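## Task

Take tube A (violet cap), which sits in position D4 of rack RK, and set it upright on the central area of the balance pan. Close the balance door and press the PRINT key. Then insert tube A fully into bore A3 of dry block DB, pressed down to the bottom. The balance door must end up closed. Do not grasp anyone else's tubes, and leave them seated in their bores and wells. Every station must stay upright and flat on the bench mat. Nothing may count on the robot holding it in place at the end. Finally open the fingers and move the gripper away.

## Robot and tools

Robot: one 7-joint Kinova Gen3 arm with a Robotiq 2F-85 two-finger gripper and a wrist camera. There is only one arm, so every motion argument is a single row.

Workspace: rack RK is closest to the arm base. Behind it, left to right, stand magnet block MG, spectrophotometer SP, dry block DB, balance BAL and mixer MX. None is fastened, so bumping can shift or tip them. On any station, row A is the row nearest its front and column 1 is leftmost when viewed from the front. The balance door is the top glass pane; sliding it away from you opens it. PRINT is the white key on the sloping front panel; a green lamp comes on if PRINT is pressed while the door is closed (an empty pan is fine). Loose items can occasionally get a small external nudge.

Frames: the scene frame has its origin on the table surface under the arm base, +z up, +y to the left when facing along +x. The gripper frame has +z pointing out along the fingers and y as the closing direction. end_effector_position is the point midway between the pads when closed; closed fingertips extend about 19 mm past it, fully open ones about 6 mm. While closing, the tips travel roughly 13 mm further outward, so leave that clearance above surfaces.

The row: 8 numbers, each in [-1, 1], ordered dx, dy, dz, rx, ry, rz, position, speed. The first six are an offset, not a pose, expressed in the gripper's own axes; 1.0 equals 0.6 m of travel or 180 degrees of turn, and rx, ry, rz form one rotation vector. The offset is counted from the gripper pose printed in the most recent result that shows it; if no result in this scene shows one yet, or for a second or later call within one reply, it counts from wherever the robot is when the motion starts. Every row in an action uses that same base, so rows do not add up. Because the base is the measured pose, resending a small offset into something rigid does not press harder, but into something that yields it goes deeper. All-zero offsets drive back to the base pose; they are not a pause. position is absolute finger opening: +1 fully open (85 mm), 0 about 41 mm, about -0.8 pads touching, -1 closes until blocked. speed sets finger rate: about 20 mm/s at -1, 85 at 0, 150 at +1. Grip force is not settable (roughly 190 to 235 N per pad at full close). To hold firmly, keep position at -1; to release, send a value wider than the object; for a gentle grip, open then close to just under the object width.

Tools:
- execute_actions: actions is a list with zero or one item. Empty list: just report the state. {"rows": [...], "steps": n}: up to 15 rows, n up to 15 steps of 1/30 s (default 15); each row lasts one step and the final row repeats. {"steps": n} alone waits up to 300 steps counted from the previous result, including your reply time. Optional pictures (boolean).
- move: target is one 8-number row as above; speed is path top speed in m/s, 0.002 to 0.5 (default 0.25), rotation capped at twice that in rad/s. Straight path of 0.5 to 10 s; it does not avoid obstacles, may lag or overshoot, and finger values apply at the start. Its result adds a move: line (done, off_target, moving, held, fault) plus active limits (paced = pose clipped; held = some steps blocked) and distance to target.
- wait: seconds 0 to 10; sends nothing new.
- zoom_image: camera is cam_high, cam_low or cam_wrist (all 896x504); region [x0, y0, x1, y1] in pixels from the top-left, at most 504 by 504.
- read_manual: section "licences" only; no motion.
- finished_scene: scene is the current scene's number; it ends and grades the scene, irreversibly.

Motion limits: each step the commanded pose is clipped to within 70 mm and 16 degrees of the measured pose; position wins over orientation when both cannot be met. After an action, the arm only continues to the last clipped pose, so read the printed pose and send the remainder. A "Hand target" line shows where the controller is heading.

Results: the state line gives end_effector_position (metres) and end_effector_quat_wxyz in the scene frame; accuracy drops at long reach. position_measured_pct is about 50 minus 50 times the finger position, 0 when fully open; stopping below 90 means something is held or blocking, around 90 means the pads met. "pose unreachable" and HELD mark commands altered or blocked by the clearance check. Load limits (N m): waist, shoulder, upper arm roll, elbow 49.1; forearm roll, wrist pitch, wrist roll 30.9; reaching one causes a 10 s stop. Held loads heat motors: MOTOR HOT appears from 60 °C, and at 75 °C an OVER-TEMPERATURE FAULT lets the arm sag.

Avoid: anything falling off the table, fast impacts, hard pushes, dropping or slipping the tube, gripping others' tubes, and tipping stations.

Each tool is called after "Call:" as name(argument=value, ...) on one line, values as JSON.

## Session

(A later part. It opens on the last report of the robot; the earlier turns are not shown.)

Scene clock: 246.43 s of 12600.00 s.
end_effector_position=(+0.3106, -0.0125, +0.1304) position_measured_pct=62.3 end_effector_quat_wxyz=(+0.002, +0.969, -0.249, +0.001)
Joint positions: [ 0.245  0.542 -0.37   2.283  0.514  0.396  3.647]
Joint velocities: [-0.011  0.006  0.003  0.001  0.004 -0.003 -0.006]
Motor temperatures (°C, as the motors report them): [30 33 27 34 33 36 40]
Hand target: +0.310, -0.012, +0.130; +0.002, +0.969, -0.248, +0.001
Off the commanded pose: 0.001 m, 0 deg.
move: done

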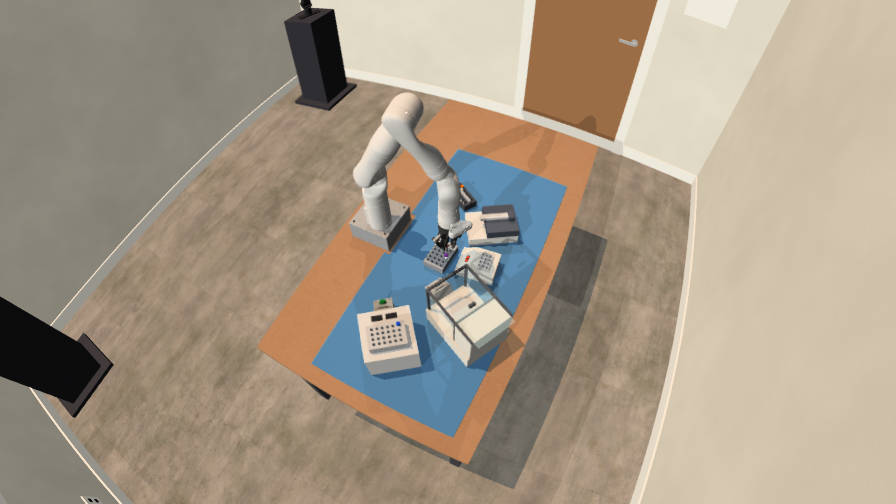

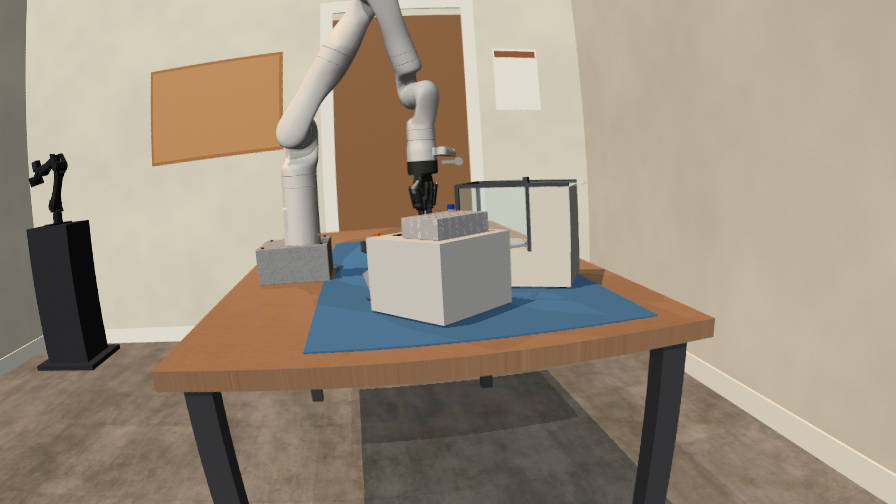

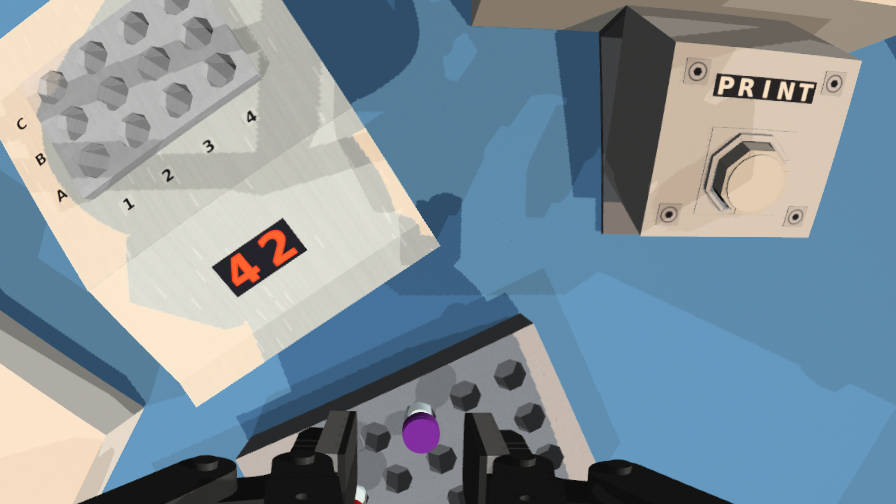

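Call:
move(target=[0, 0.003, 0.075, 0, 0, 0, -0.25, 0], speed=0.06)

Call:
move(target=[0, 0, 0, 0, 0, 0, -0.65, -0.5], speed=0.02)

Scene clock: 256.70 s of 12600.00 s.
end_effector_position=(+0.3101, -0.0146, +0.0858) position_measured_pct=62.3 end_effector_quat_wxyz=(+0.002, +0.969, -0.249, +0.001)
Joint positions: [ 0.125  0.663 -0.206  2.311  0.631  0.221  3.544]
Joint velocities: [-0.012  0.006  0.006  0.001  0.004 -0.007 -0.004]
Motor temperatures (°C, as the motors report them): [30 33 27 34 33 36 40]
Hand target: +0.310, -0.014, +0.086; +0.002, +0.969, -0.249, +0.001
Off the commanded pose: 0.001 m, 0 deg.
move: done

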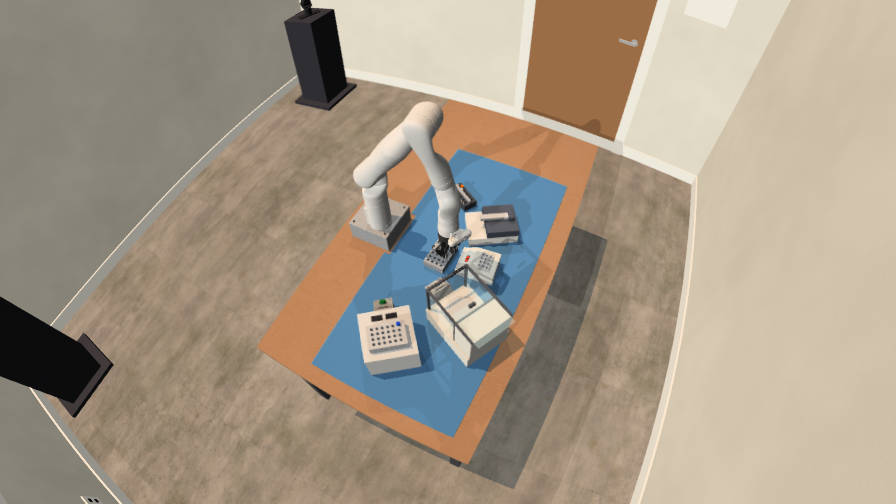

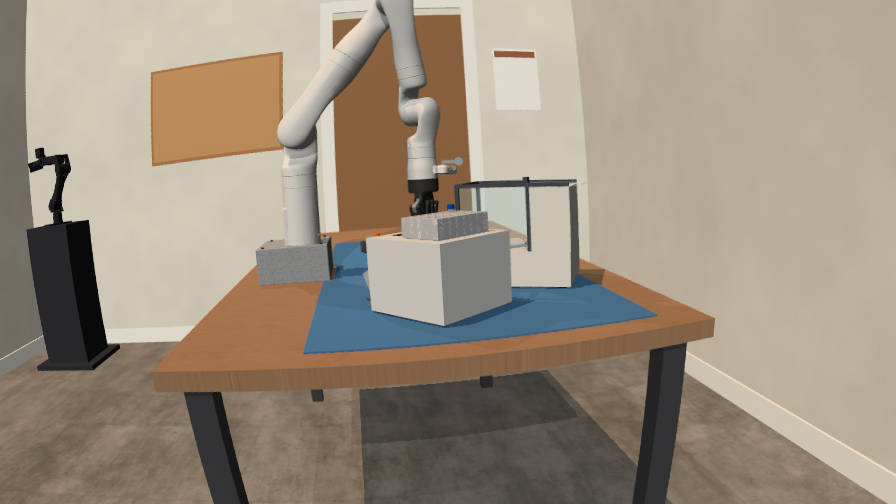

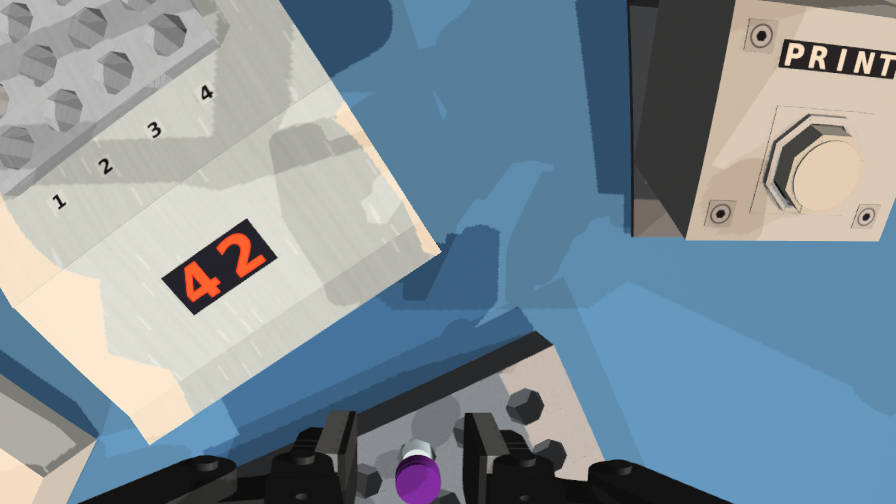

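Scene clock: 257.40 s of 12600.00 s.
end_effector_position=(+0.3101, -0.0146, +0.0858) position_measured_pct=82.5 end_effector_quat_wxyz=(+0.002, +0.969, -0.249, +0.001)
Joint positions: [ 0.125  0.663 -0.206  2.311  0.631  0.221  3.544]
Joint velocities: [-0.    -0.    -0.001 -0.001 -0.001 -0.     0.   ]
Motor temperatures (°C, as the motors report them): [30 33 27 34 33 36 40]
Hand target: +0.310, -0.015, +0.086; +0.002, +0.969, -0.249, +0.001
Off the commanded pose: 0.000 m, 0 deg.
move: done

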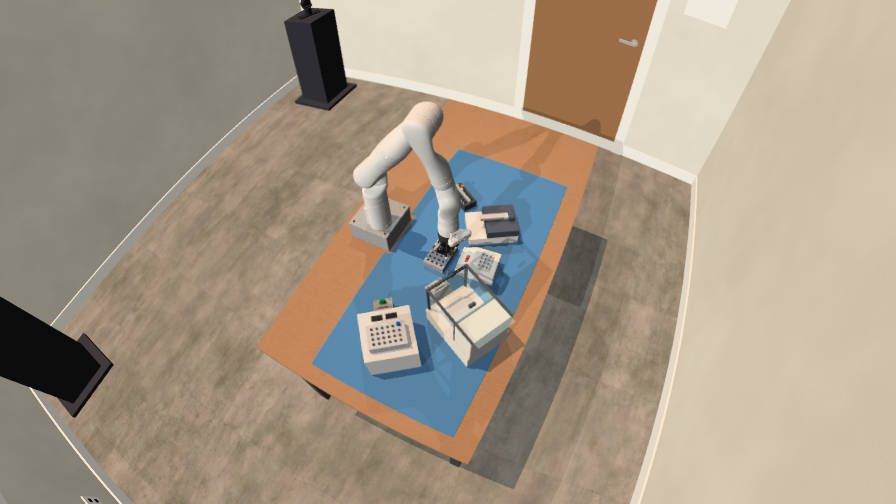

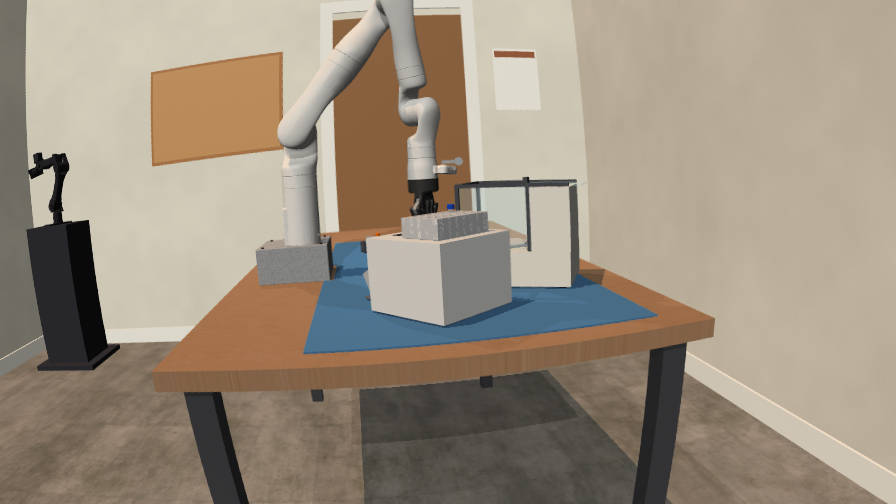

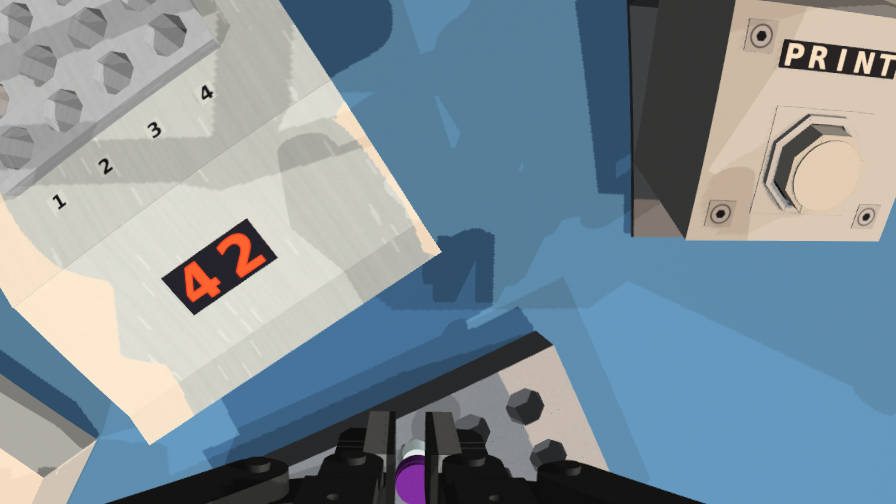

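Call:
move(target=[0, 0, 0, 0, 0, 0, -0.75, -0.8], speed=0.02)

Call:
zoom_image(camera="cam_high", region=[410, 220, 480, 280])

Scene clock: 268.17 s of 12600.00 s.
end_effector_position=(+0.3101, -0.0146, +0.0858) position_measured_pct=87.3 end_effector_quat_wxyz=(+0.002, +0.969, -0.249, +0.001)
Joint positions: [ 0.125  0.663 -0.206  2.311  0.631  0.221  3.544]
Joint velocities: [ 0.     0.    -0.    -0.002 -0.    -0.    -0.   ]
Motor temperatures (°C, as the motors report them): [30 33 27 34 33 36 40]
Hand target: +0.310, -0.015, +0.086; +0.002, +0.969, -0.249, +0.001
Off the commanded pose: 0.000 m, 0 deg.
move: done

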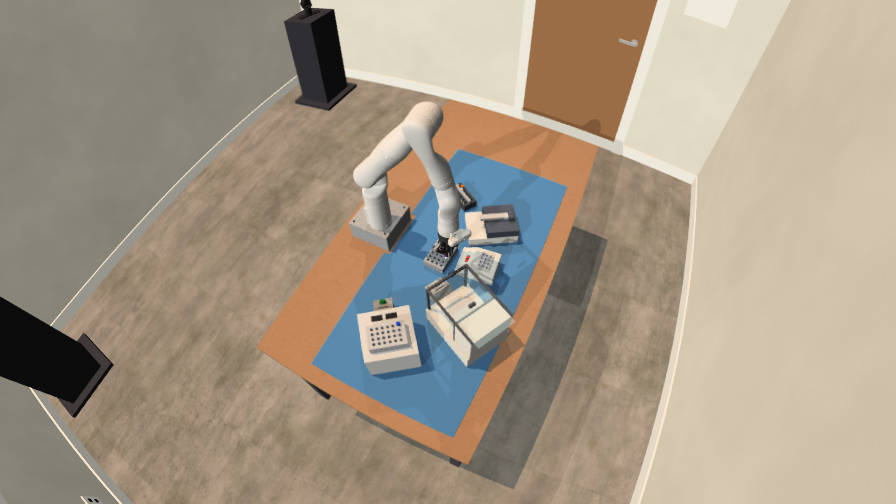

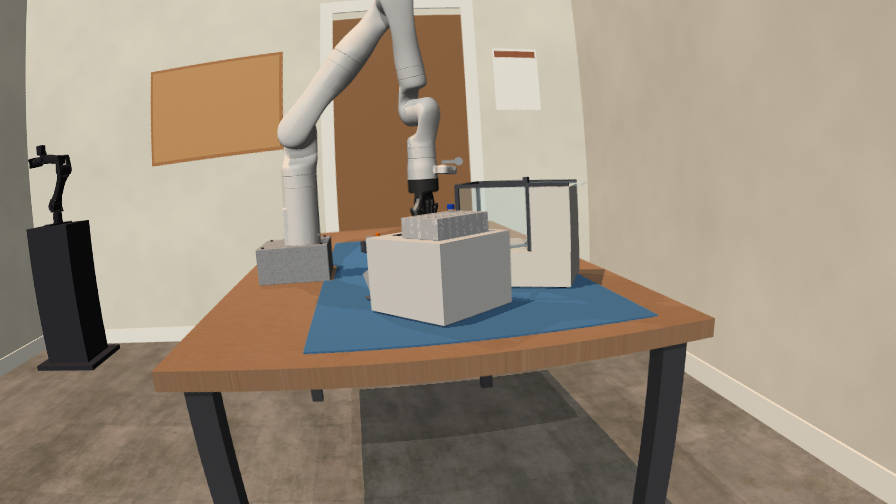

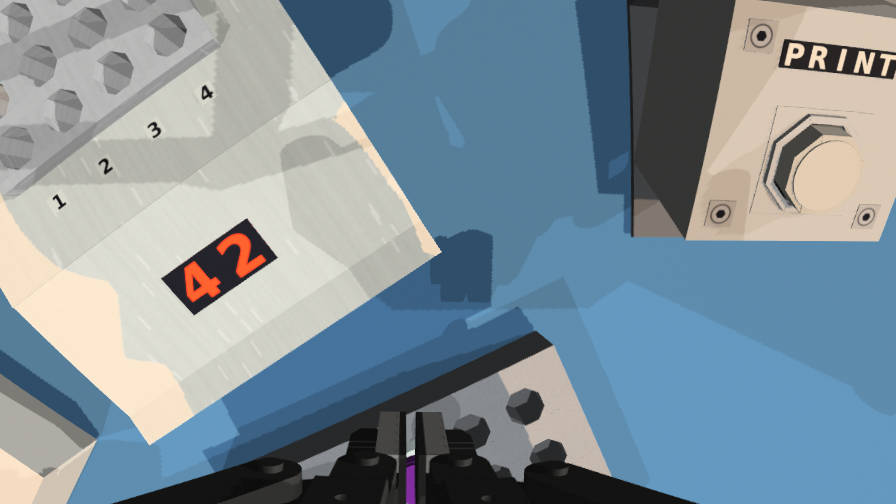

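Region (410, 220, 480, 280) of cam_high's 896x504 image, scaled by 7.200, with more detail than that image has; it fills the top 432 rows of this view, and the rest is white.

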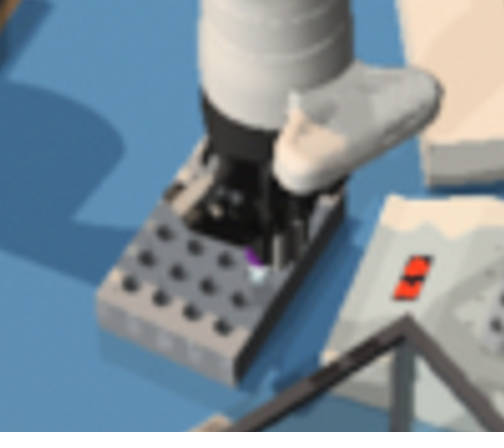

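Call:
move(target=[0, 0, 0, 0, 0, 0, -0.25, 0], speed=0.02)

Call:
move(target=[0, 0, 0.035, 0, 0, 0, -0.25, 0], speed=0.03)

Call:
zoom_image(camera="cam_high", region=[410, 220, 480, 280])

Scene clock: 279.63 s of 12600.00 s.
end_effector_position=(+0.3101, -0.0146, +0.0858) position_measured_pct=62.3 end_effector_quat_wxyz=(+0.002, +0.969, -0.249, +0.001)
Joint positions: [ 0.125  0.663 -0.206  2.311  0.631  0.221  3.544]
Joint velocities: [-0.    -0.     0.001  0.002 -0.     0.    -0.   ]
Motor temperatures (°C, as the motors report them): [30 33 27 34 33 36 40]
Hand target: +0.310, -0.015, +0.086; +0.002, +0.969, -0.249, +0.001
Off the commanded pose: 0.000 m, 0 deg.
move: done

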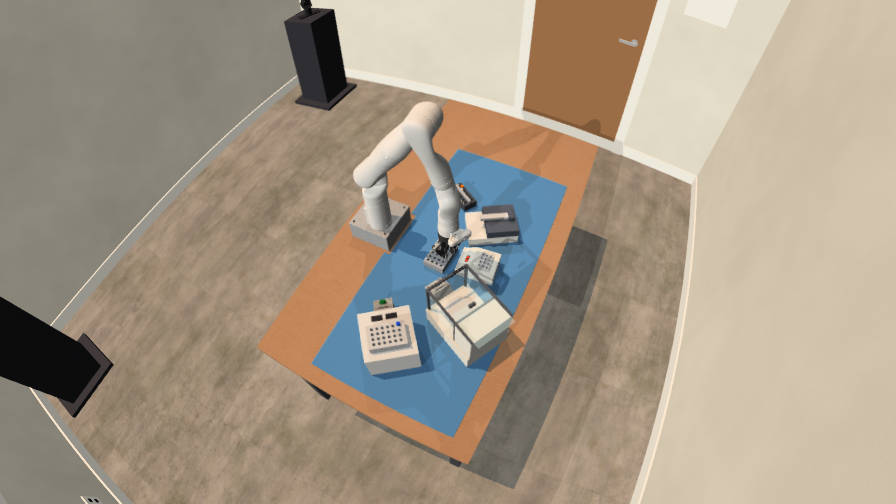

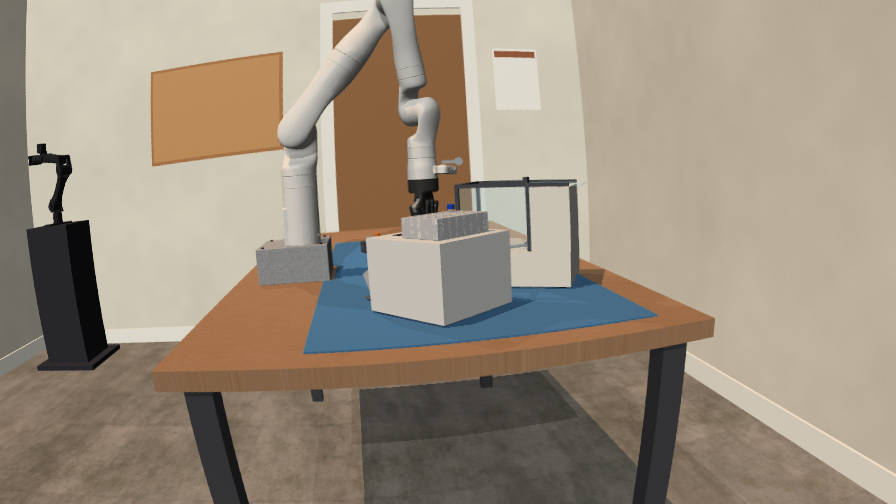

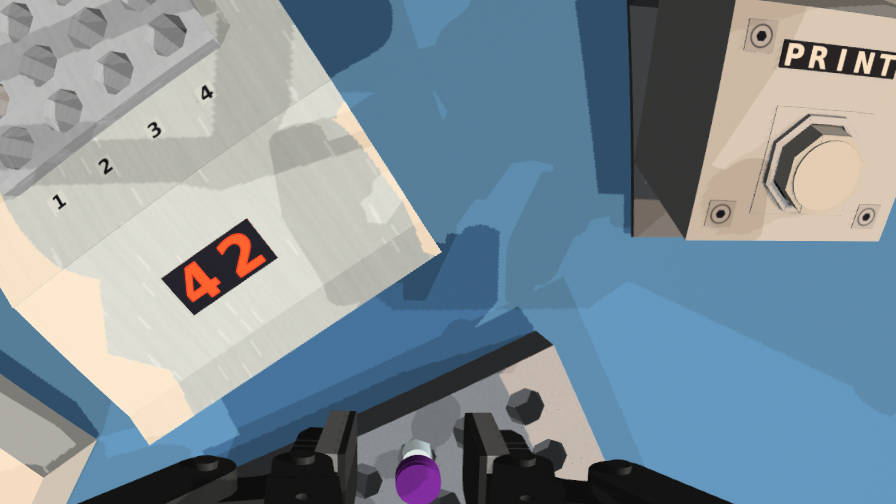

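Scene clock: 280.63 s of 12600.00 s.
end_effector_position=(+0.3104, -0.0149, +0.0651) position_measured_pct=62.3 end_effector_quat_wxyz=(+0.002, +0.968, -0.249, +0.001)
Joint positions: [ 0.06   0.725 -0.119  2.316  0.665  0.134  3.512]
Joint velocities: [-0.009  0.006  0.007  0.002  0.001 -0.008 -0.003]
Motor temperatures (°C, as the motors report them): [30 33 27 34 33 36 40]
Hand target: +0.310, -0.015, +0.065; +0.002, +0.968, -0.249, +0.001
Off the commanded pose: 0.000 m, 0 deg.
move: done

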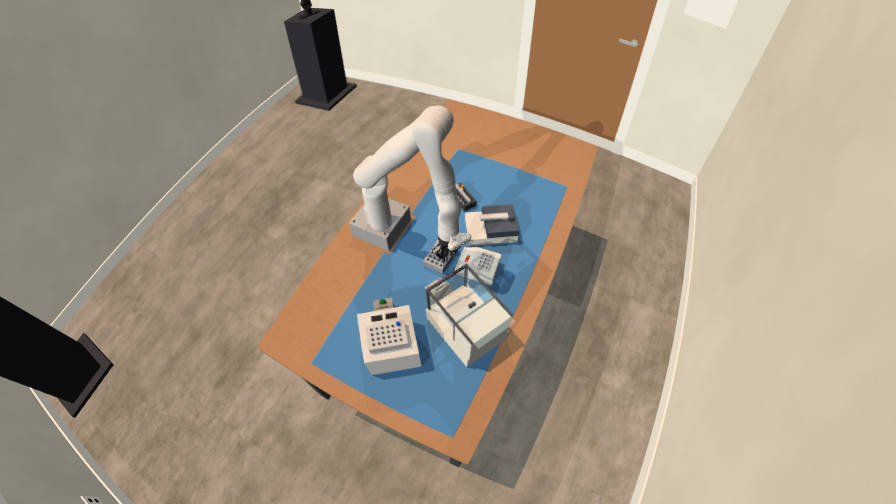

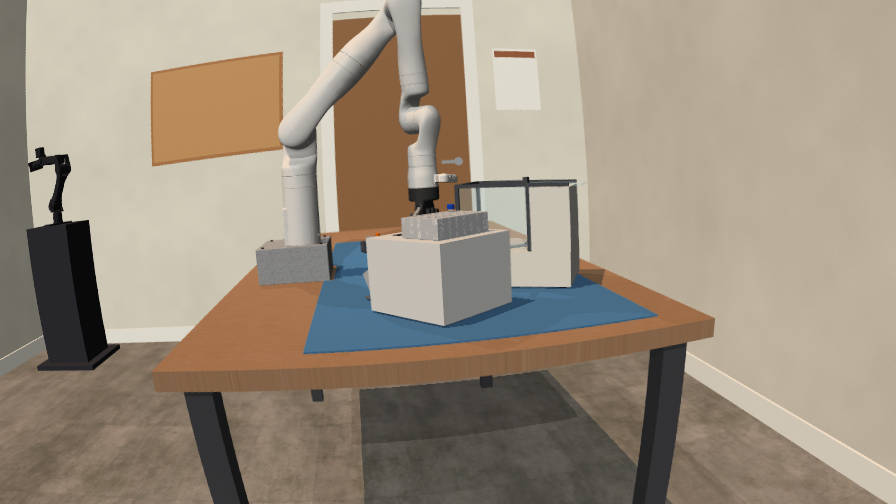

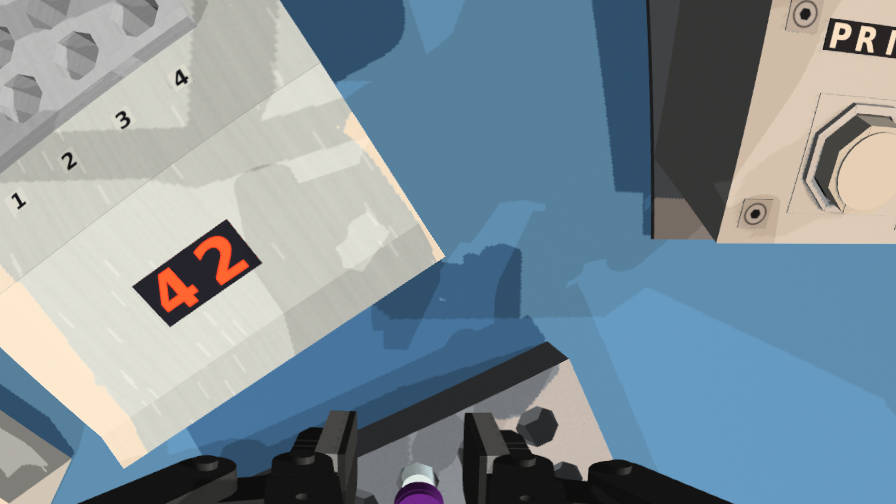

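Region (410, 220, 480, 280) of cam_high's 896x504 image, scaled by 7.200, with more detail than that image has; it fills the top 432 rows of this view, and the rest is white.

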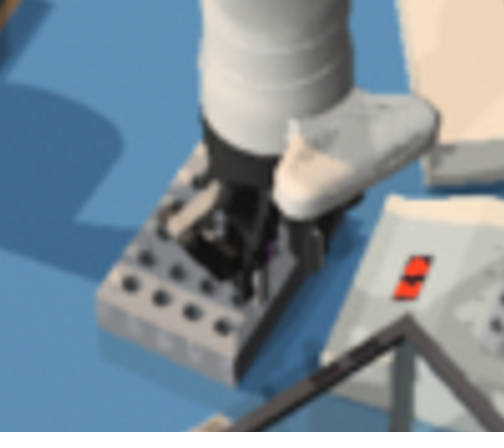

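Call:
move(target=[0, 0, 0, 0, 0, 0, -0.65, -0.5], speed=0.02)

Scene clock: 283.03 s of 12600.00 s.
end_effector_position=(+0.3104, -0.0150, +0.0651) position_measured_pct=82.5 end_effector_quat_wxyz=(+0.002, +0.968, -0.249, +0.001)
Joint positions: [ 0.06   0.725 -0.119  2.316  0.665  0.134  3.512]
Joint velocities: [ 0.    -0.    -0.    -0.003  0.     0.     0.   ]
Motor temperatures (°C, as the motors report them): [30 33 27 33 33 36 40]
Hand target: +0.310, -0.015, +0.065; +0.002, +0.968, -0.249, +0.001
Off the commanded pose: 0.000 m, 0 deg.
move: done

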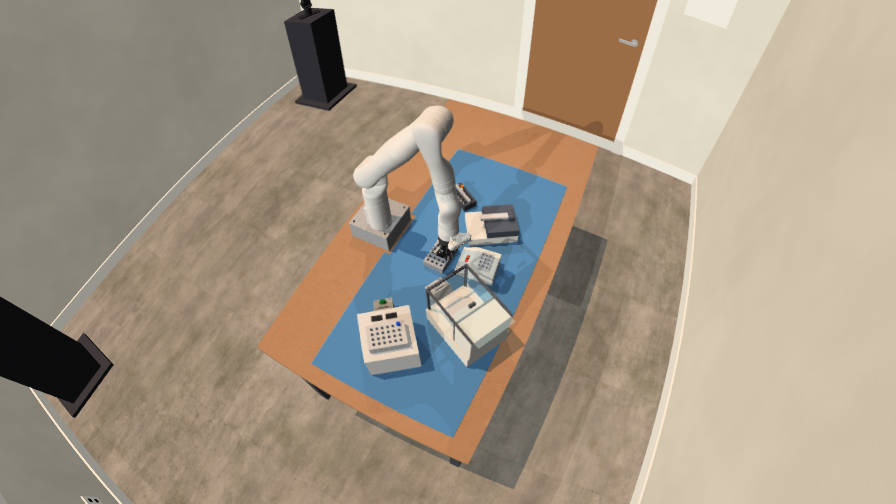

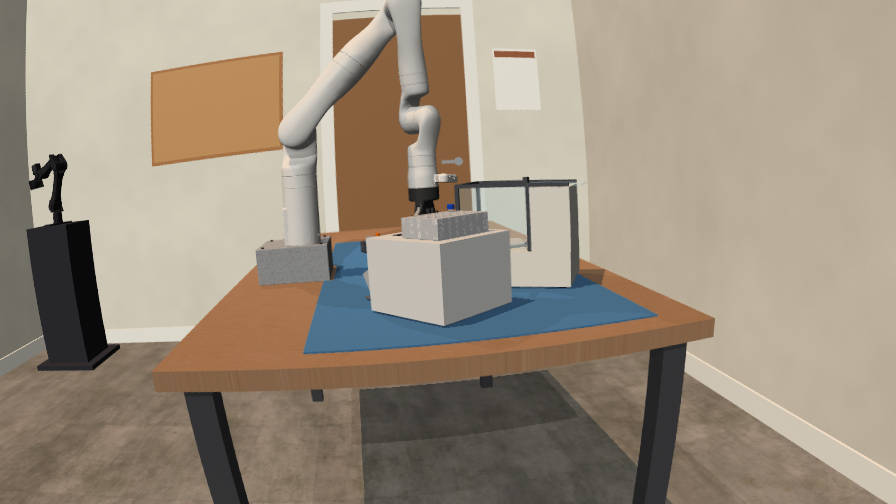

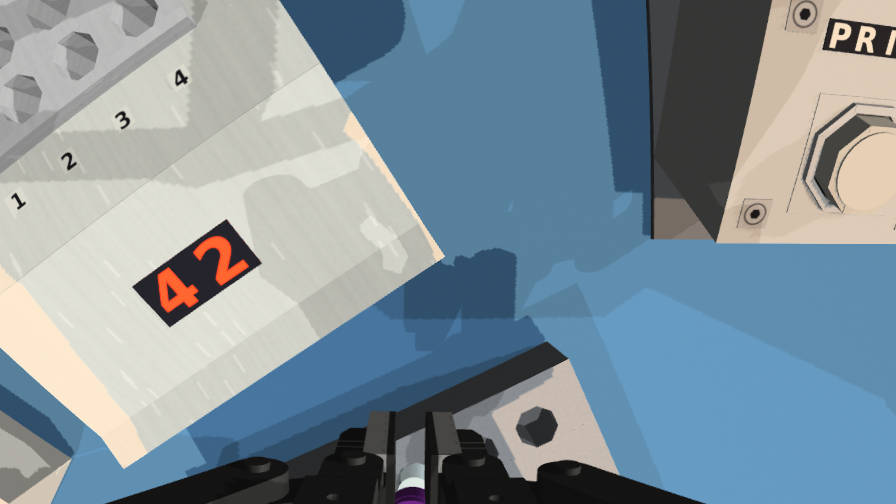

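Call:
move(target=[0, 0, 0, 0, 0, 0, -0.76, -1], speed=0.02)

Scene clock: 290.73 s of 12600.00 s.
end_effector_position=(+0.3105, -0.0151, +0.0651) position_measured_pct=87.7 end_effector_quat_wxyz=(+0.002, +0.968, -0.250, +0.002)
Joint positions: [ 0.061  0.725 -0.119  2.315  0.665  0.134  3.512]
Joint velocities: [-0.    -0.    -0.    -0.    -0.    -0.001 -0.   ]
Motor temperatures (°C, as the motors report them): [30 33 27 33 33 36 40]
Hand target: +0.310, -0.015, +0.065; +0.002, +0.968, -0.249, +0.001
Off the commanded pose: 0.000 m, 0 deg.
move: done

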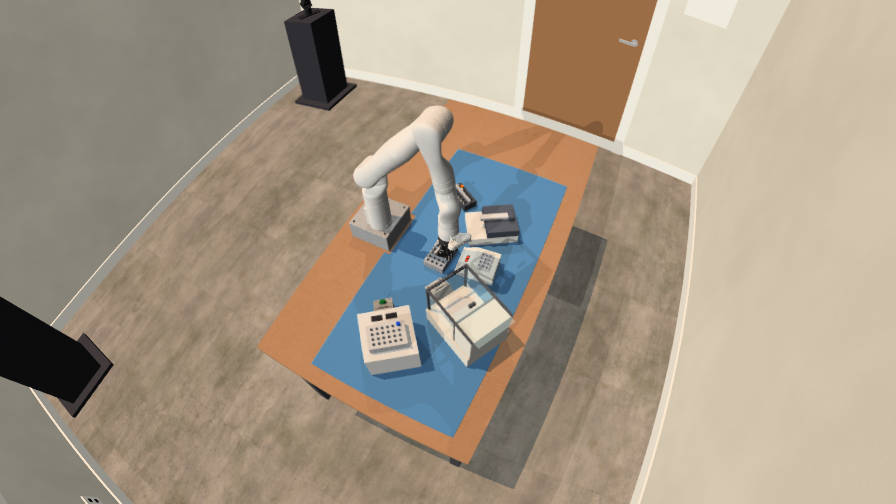

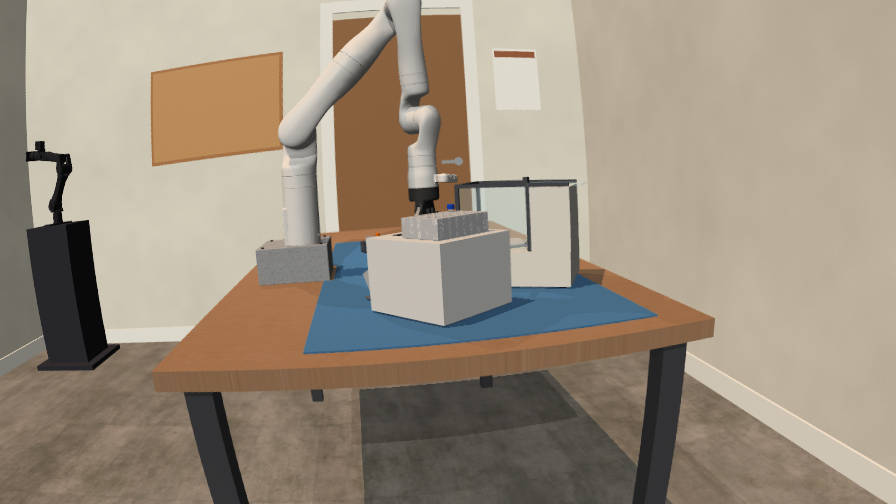

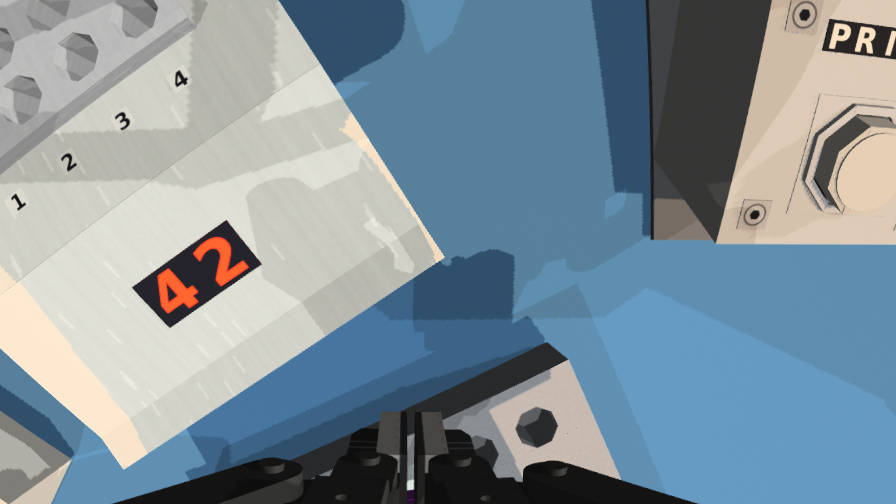

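Call:
zoom_image(camera="cam_high", region=[420, 230, 470, 275])

Region (420, 230, 470, 275) of cam_high's 896x504 image, scaled by 10.080, with more detail than that image has; it fills the top 454 rows of this view, and the rest is white.

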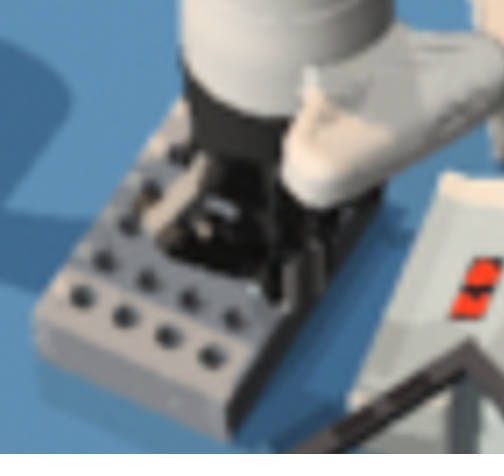

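Call:
move(target=[0, 0, 0, 0, 0, 0, -0.3, 0], speed=0.02)

Call:
move(target=[-0.021, 0, 0, 0, 0, 0, -0.3, 0], speed=0.02)

Call:
move(target=[0, 0, 0, 0, 0, 0, -0.65, -0.5], speed=0.02)

Scene clock: 329.33 s of 12600.00 s.
end_effector_position=(+0.3105, -0.0151, +0.0651) position_measured_pct=65.1 end_effector_quat_wxyz=(+0.002, +0.968, -0.250, +0.002)
Joint positions: [ 0.061  0.725 -0.119  2.315  0.665  0.134  3.512]
Joint velocities: [-0.    -0.     0.001  0.001  0.001  0.     0.   ]
Motor temperatures (°C, as the motors report them): [30 33 27 33 33 36 40]
Hand target: +0.311, -0.015, +0.065; +0.002, +0.968, -0.250, +0.002
Off the commanded pose: 0.000 m, 0 deg.
move: done

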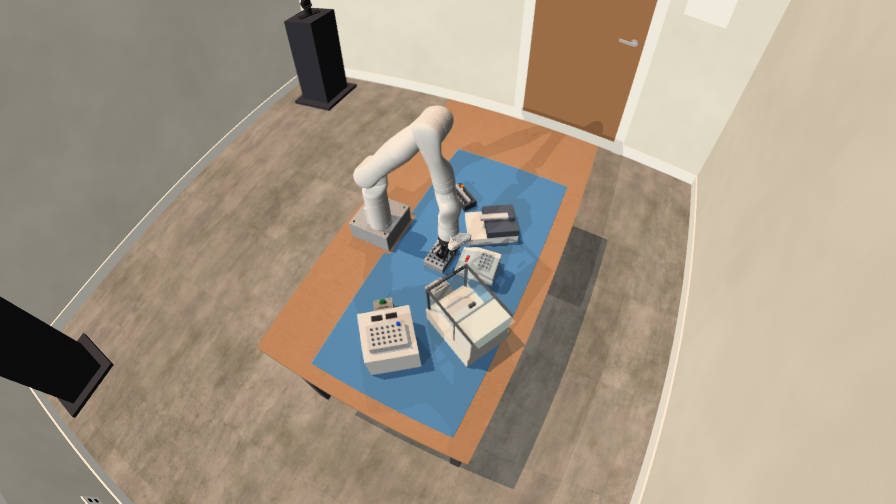

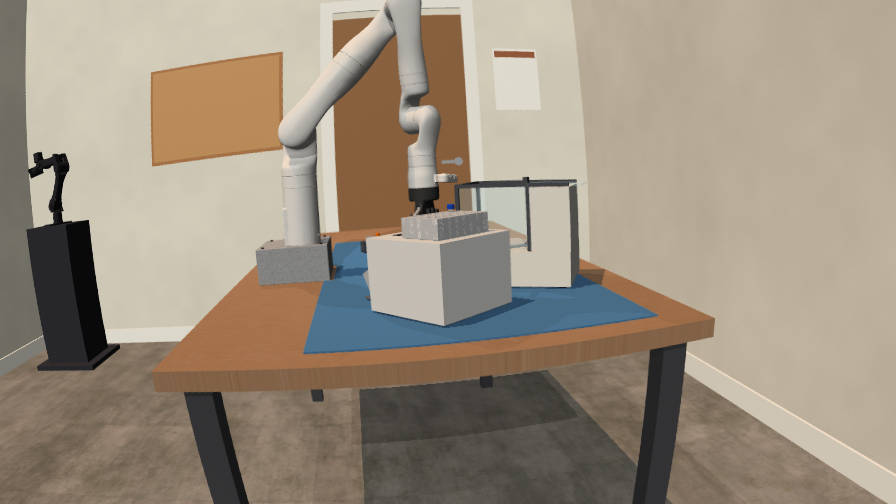

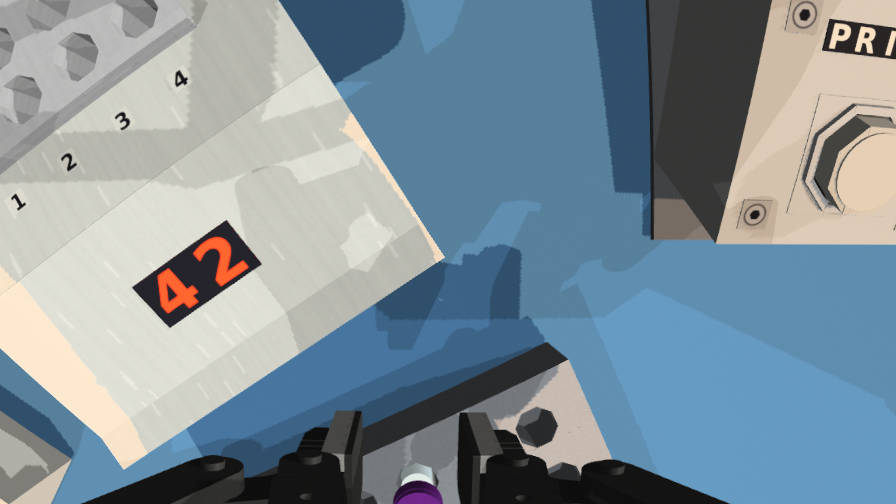

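Scene clock: 330.23 s of 12600.00 s.
end_effector_position=(+0.2995, -0.0093, +0.0651) position_measured_pct=65.1 end_effector_quat_wxyz=(+0.002, +0.968, -0.250, +0.002)
Joint positions: [ 0.01   0.721 -0.079  2.352  0.664  0.09   3.489]
Joint velocities: [-0.01  -0.     0.005  0.004  0.    -0.006 -0.003]
Motor temperatures (°C, as the motors report them): [30 33 27 33 33 36 40]
Hand target: +0.299, -0.009, +0.065; +0.002, +0.968, -0.250, +0.002
Off the commanded pose: 0.000 m, 0 deg.
move: done

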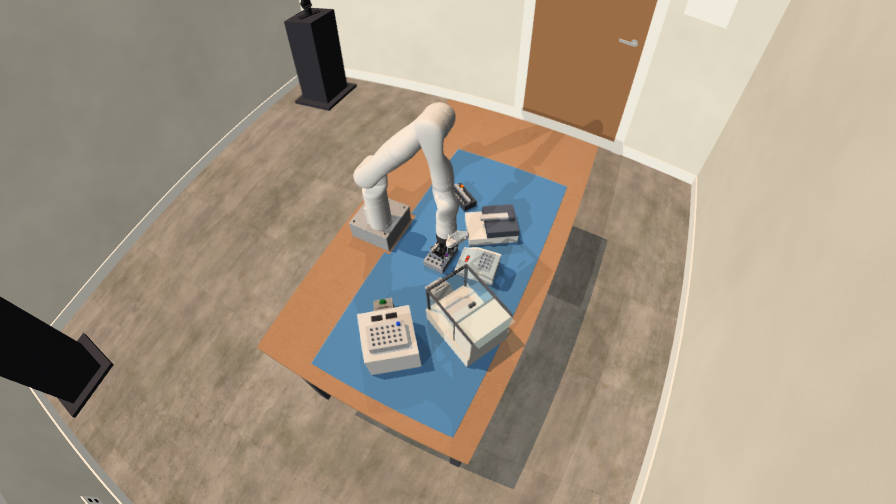

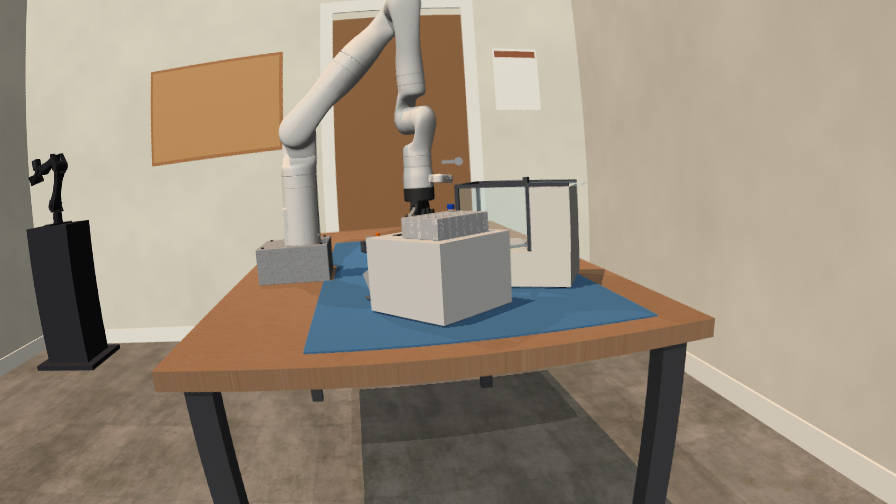

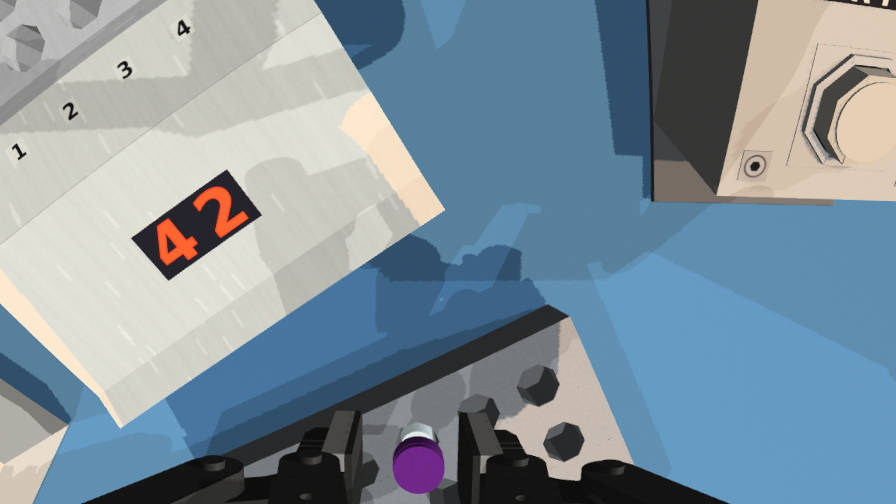

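Scene clock: 330.80 s of 12600.00 s.
end_effector_position=(+0.2994, -0.0094, +0.0651) position_measured_pct=80.2 end_effector_quat_wxyz=(+0.002, +0.968, -0.250, +0.001)
Joint positions: [ 0.01   0.721 -0.078  2.352  0.664  0.091  3.489]
Joint velocities: [ 0.     0.     0.001 -0.002 -0.     0.001  0.   ]
Motor temperatures (°C, as the motors report them): [30 33 27 33 33 36 40]
Hand target: +0.300, -0.009, +0.065; +0.002, +0.968, -0.250, +0.002
Off the commanded pose: 0.000 m, 0 deg.
move: done

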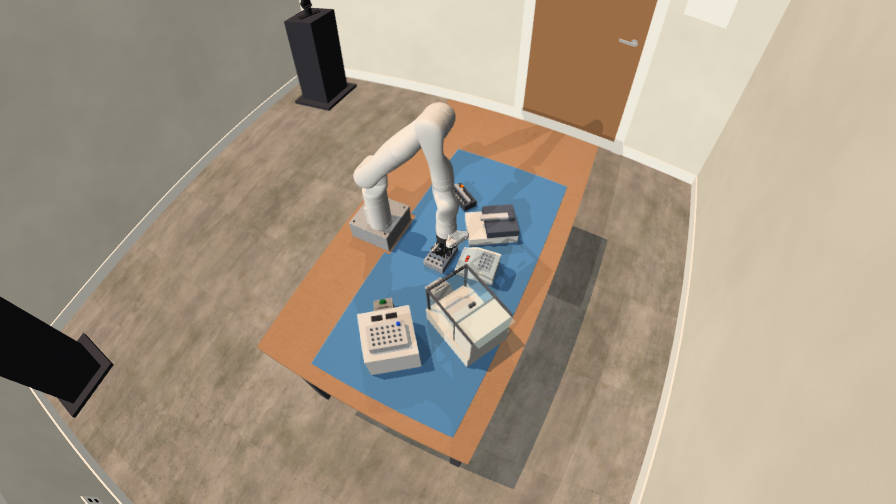

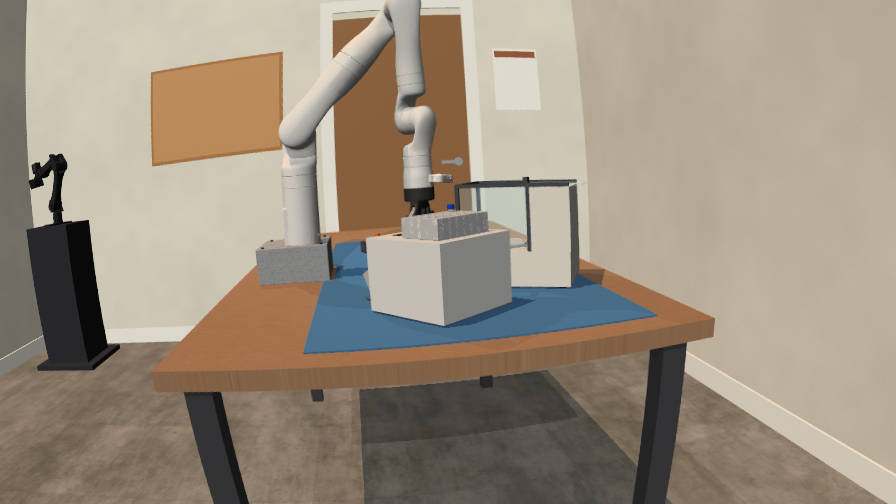

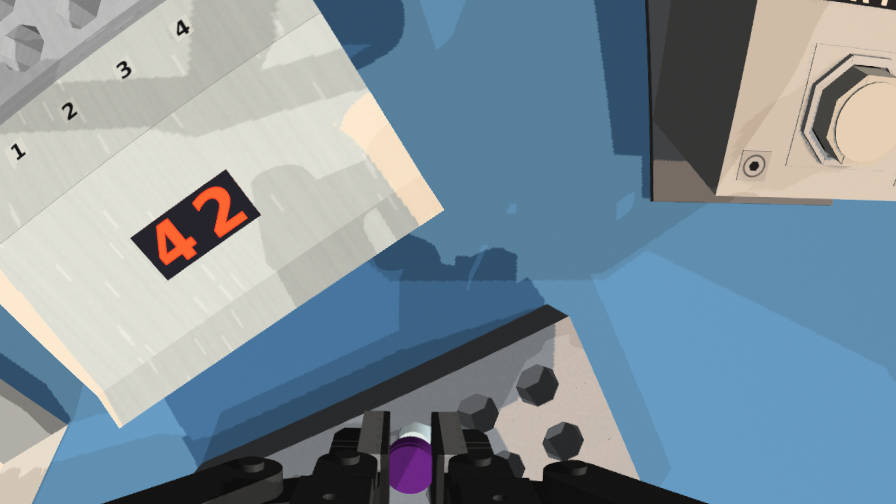

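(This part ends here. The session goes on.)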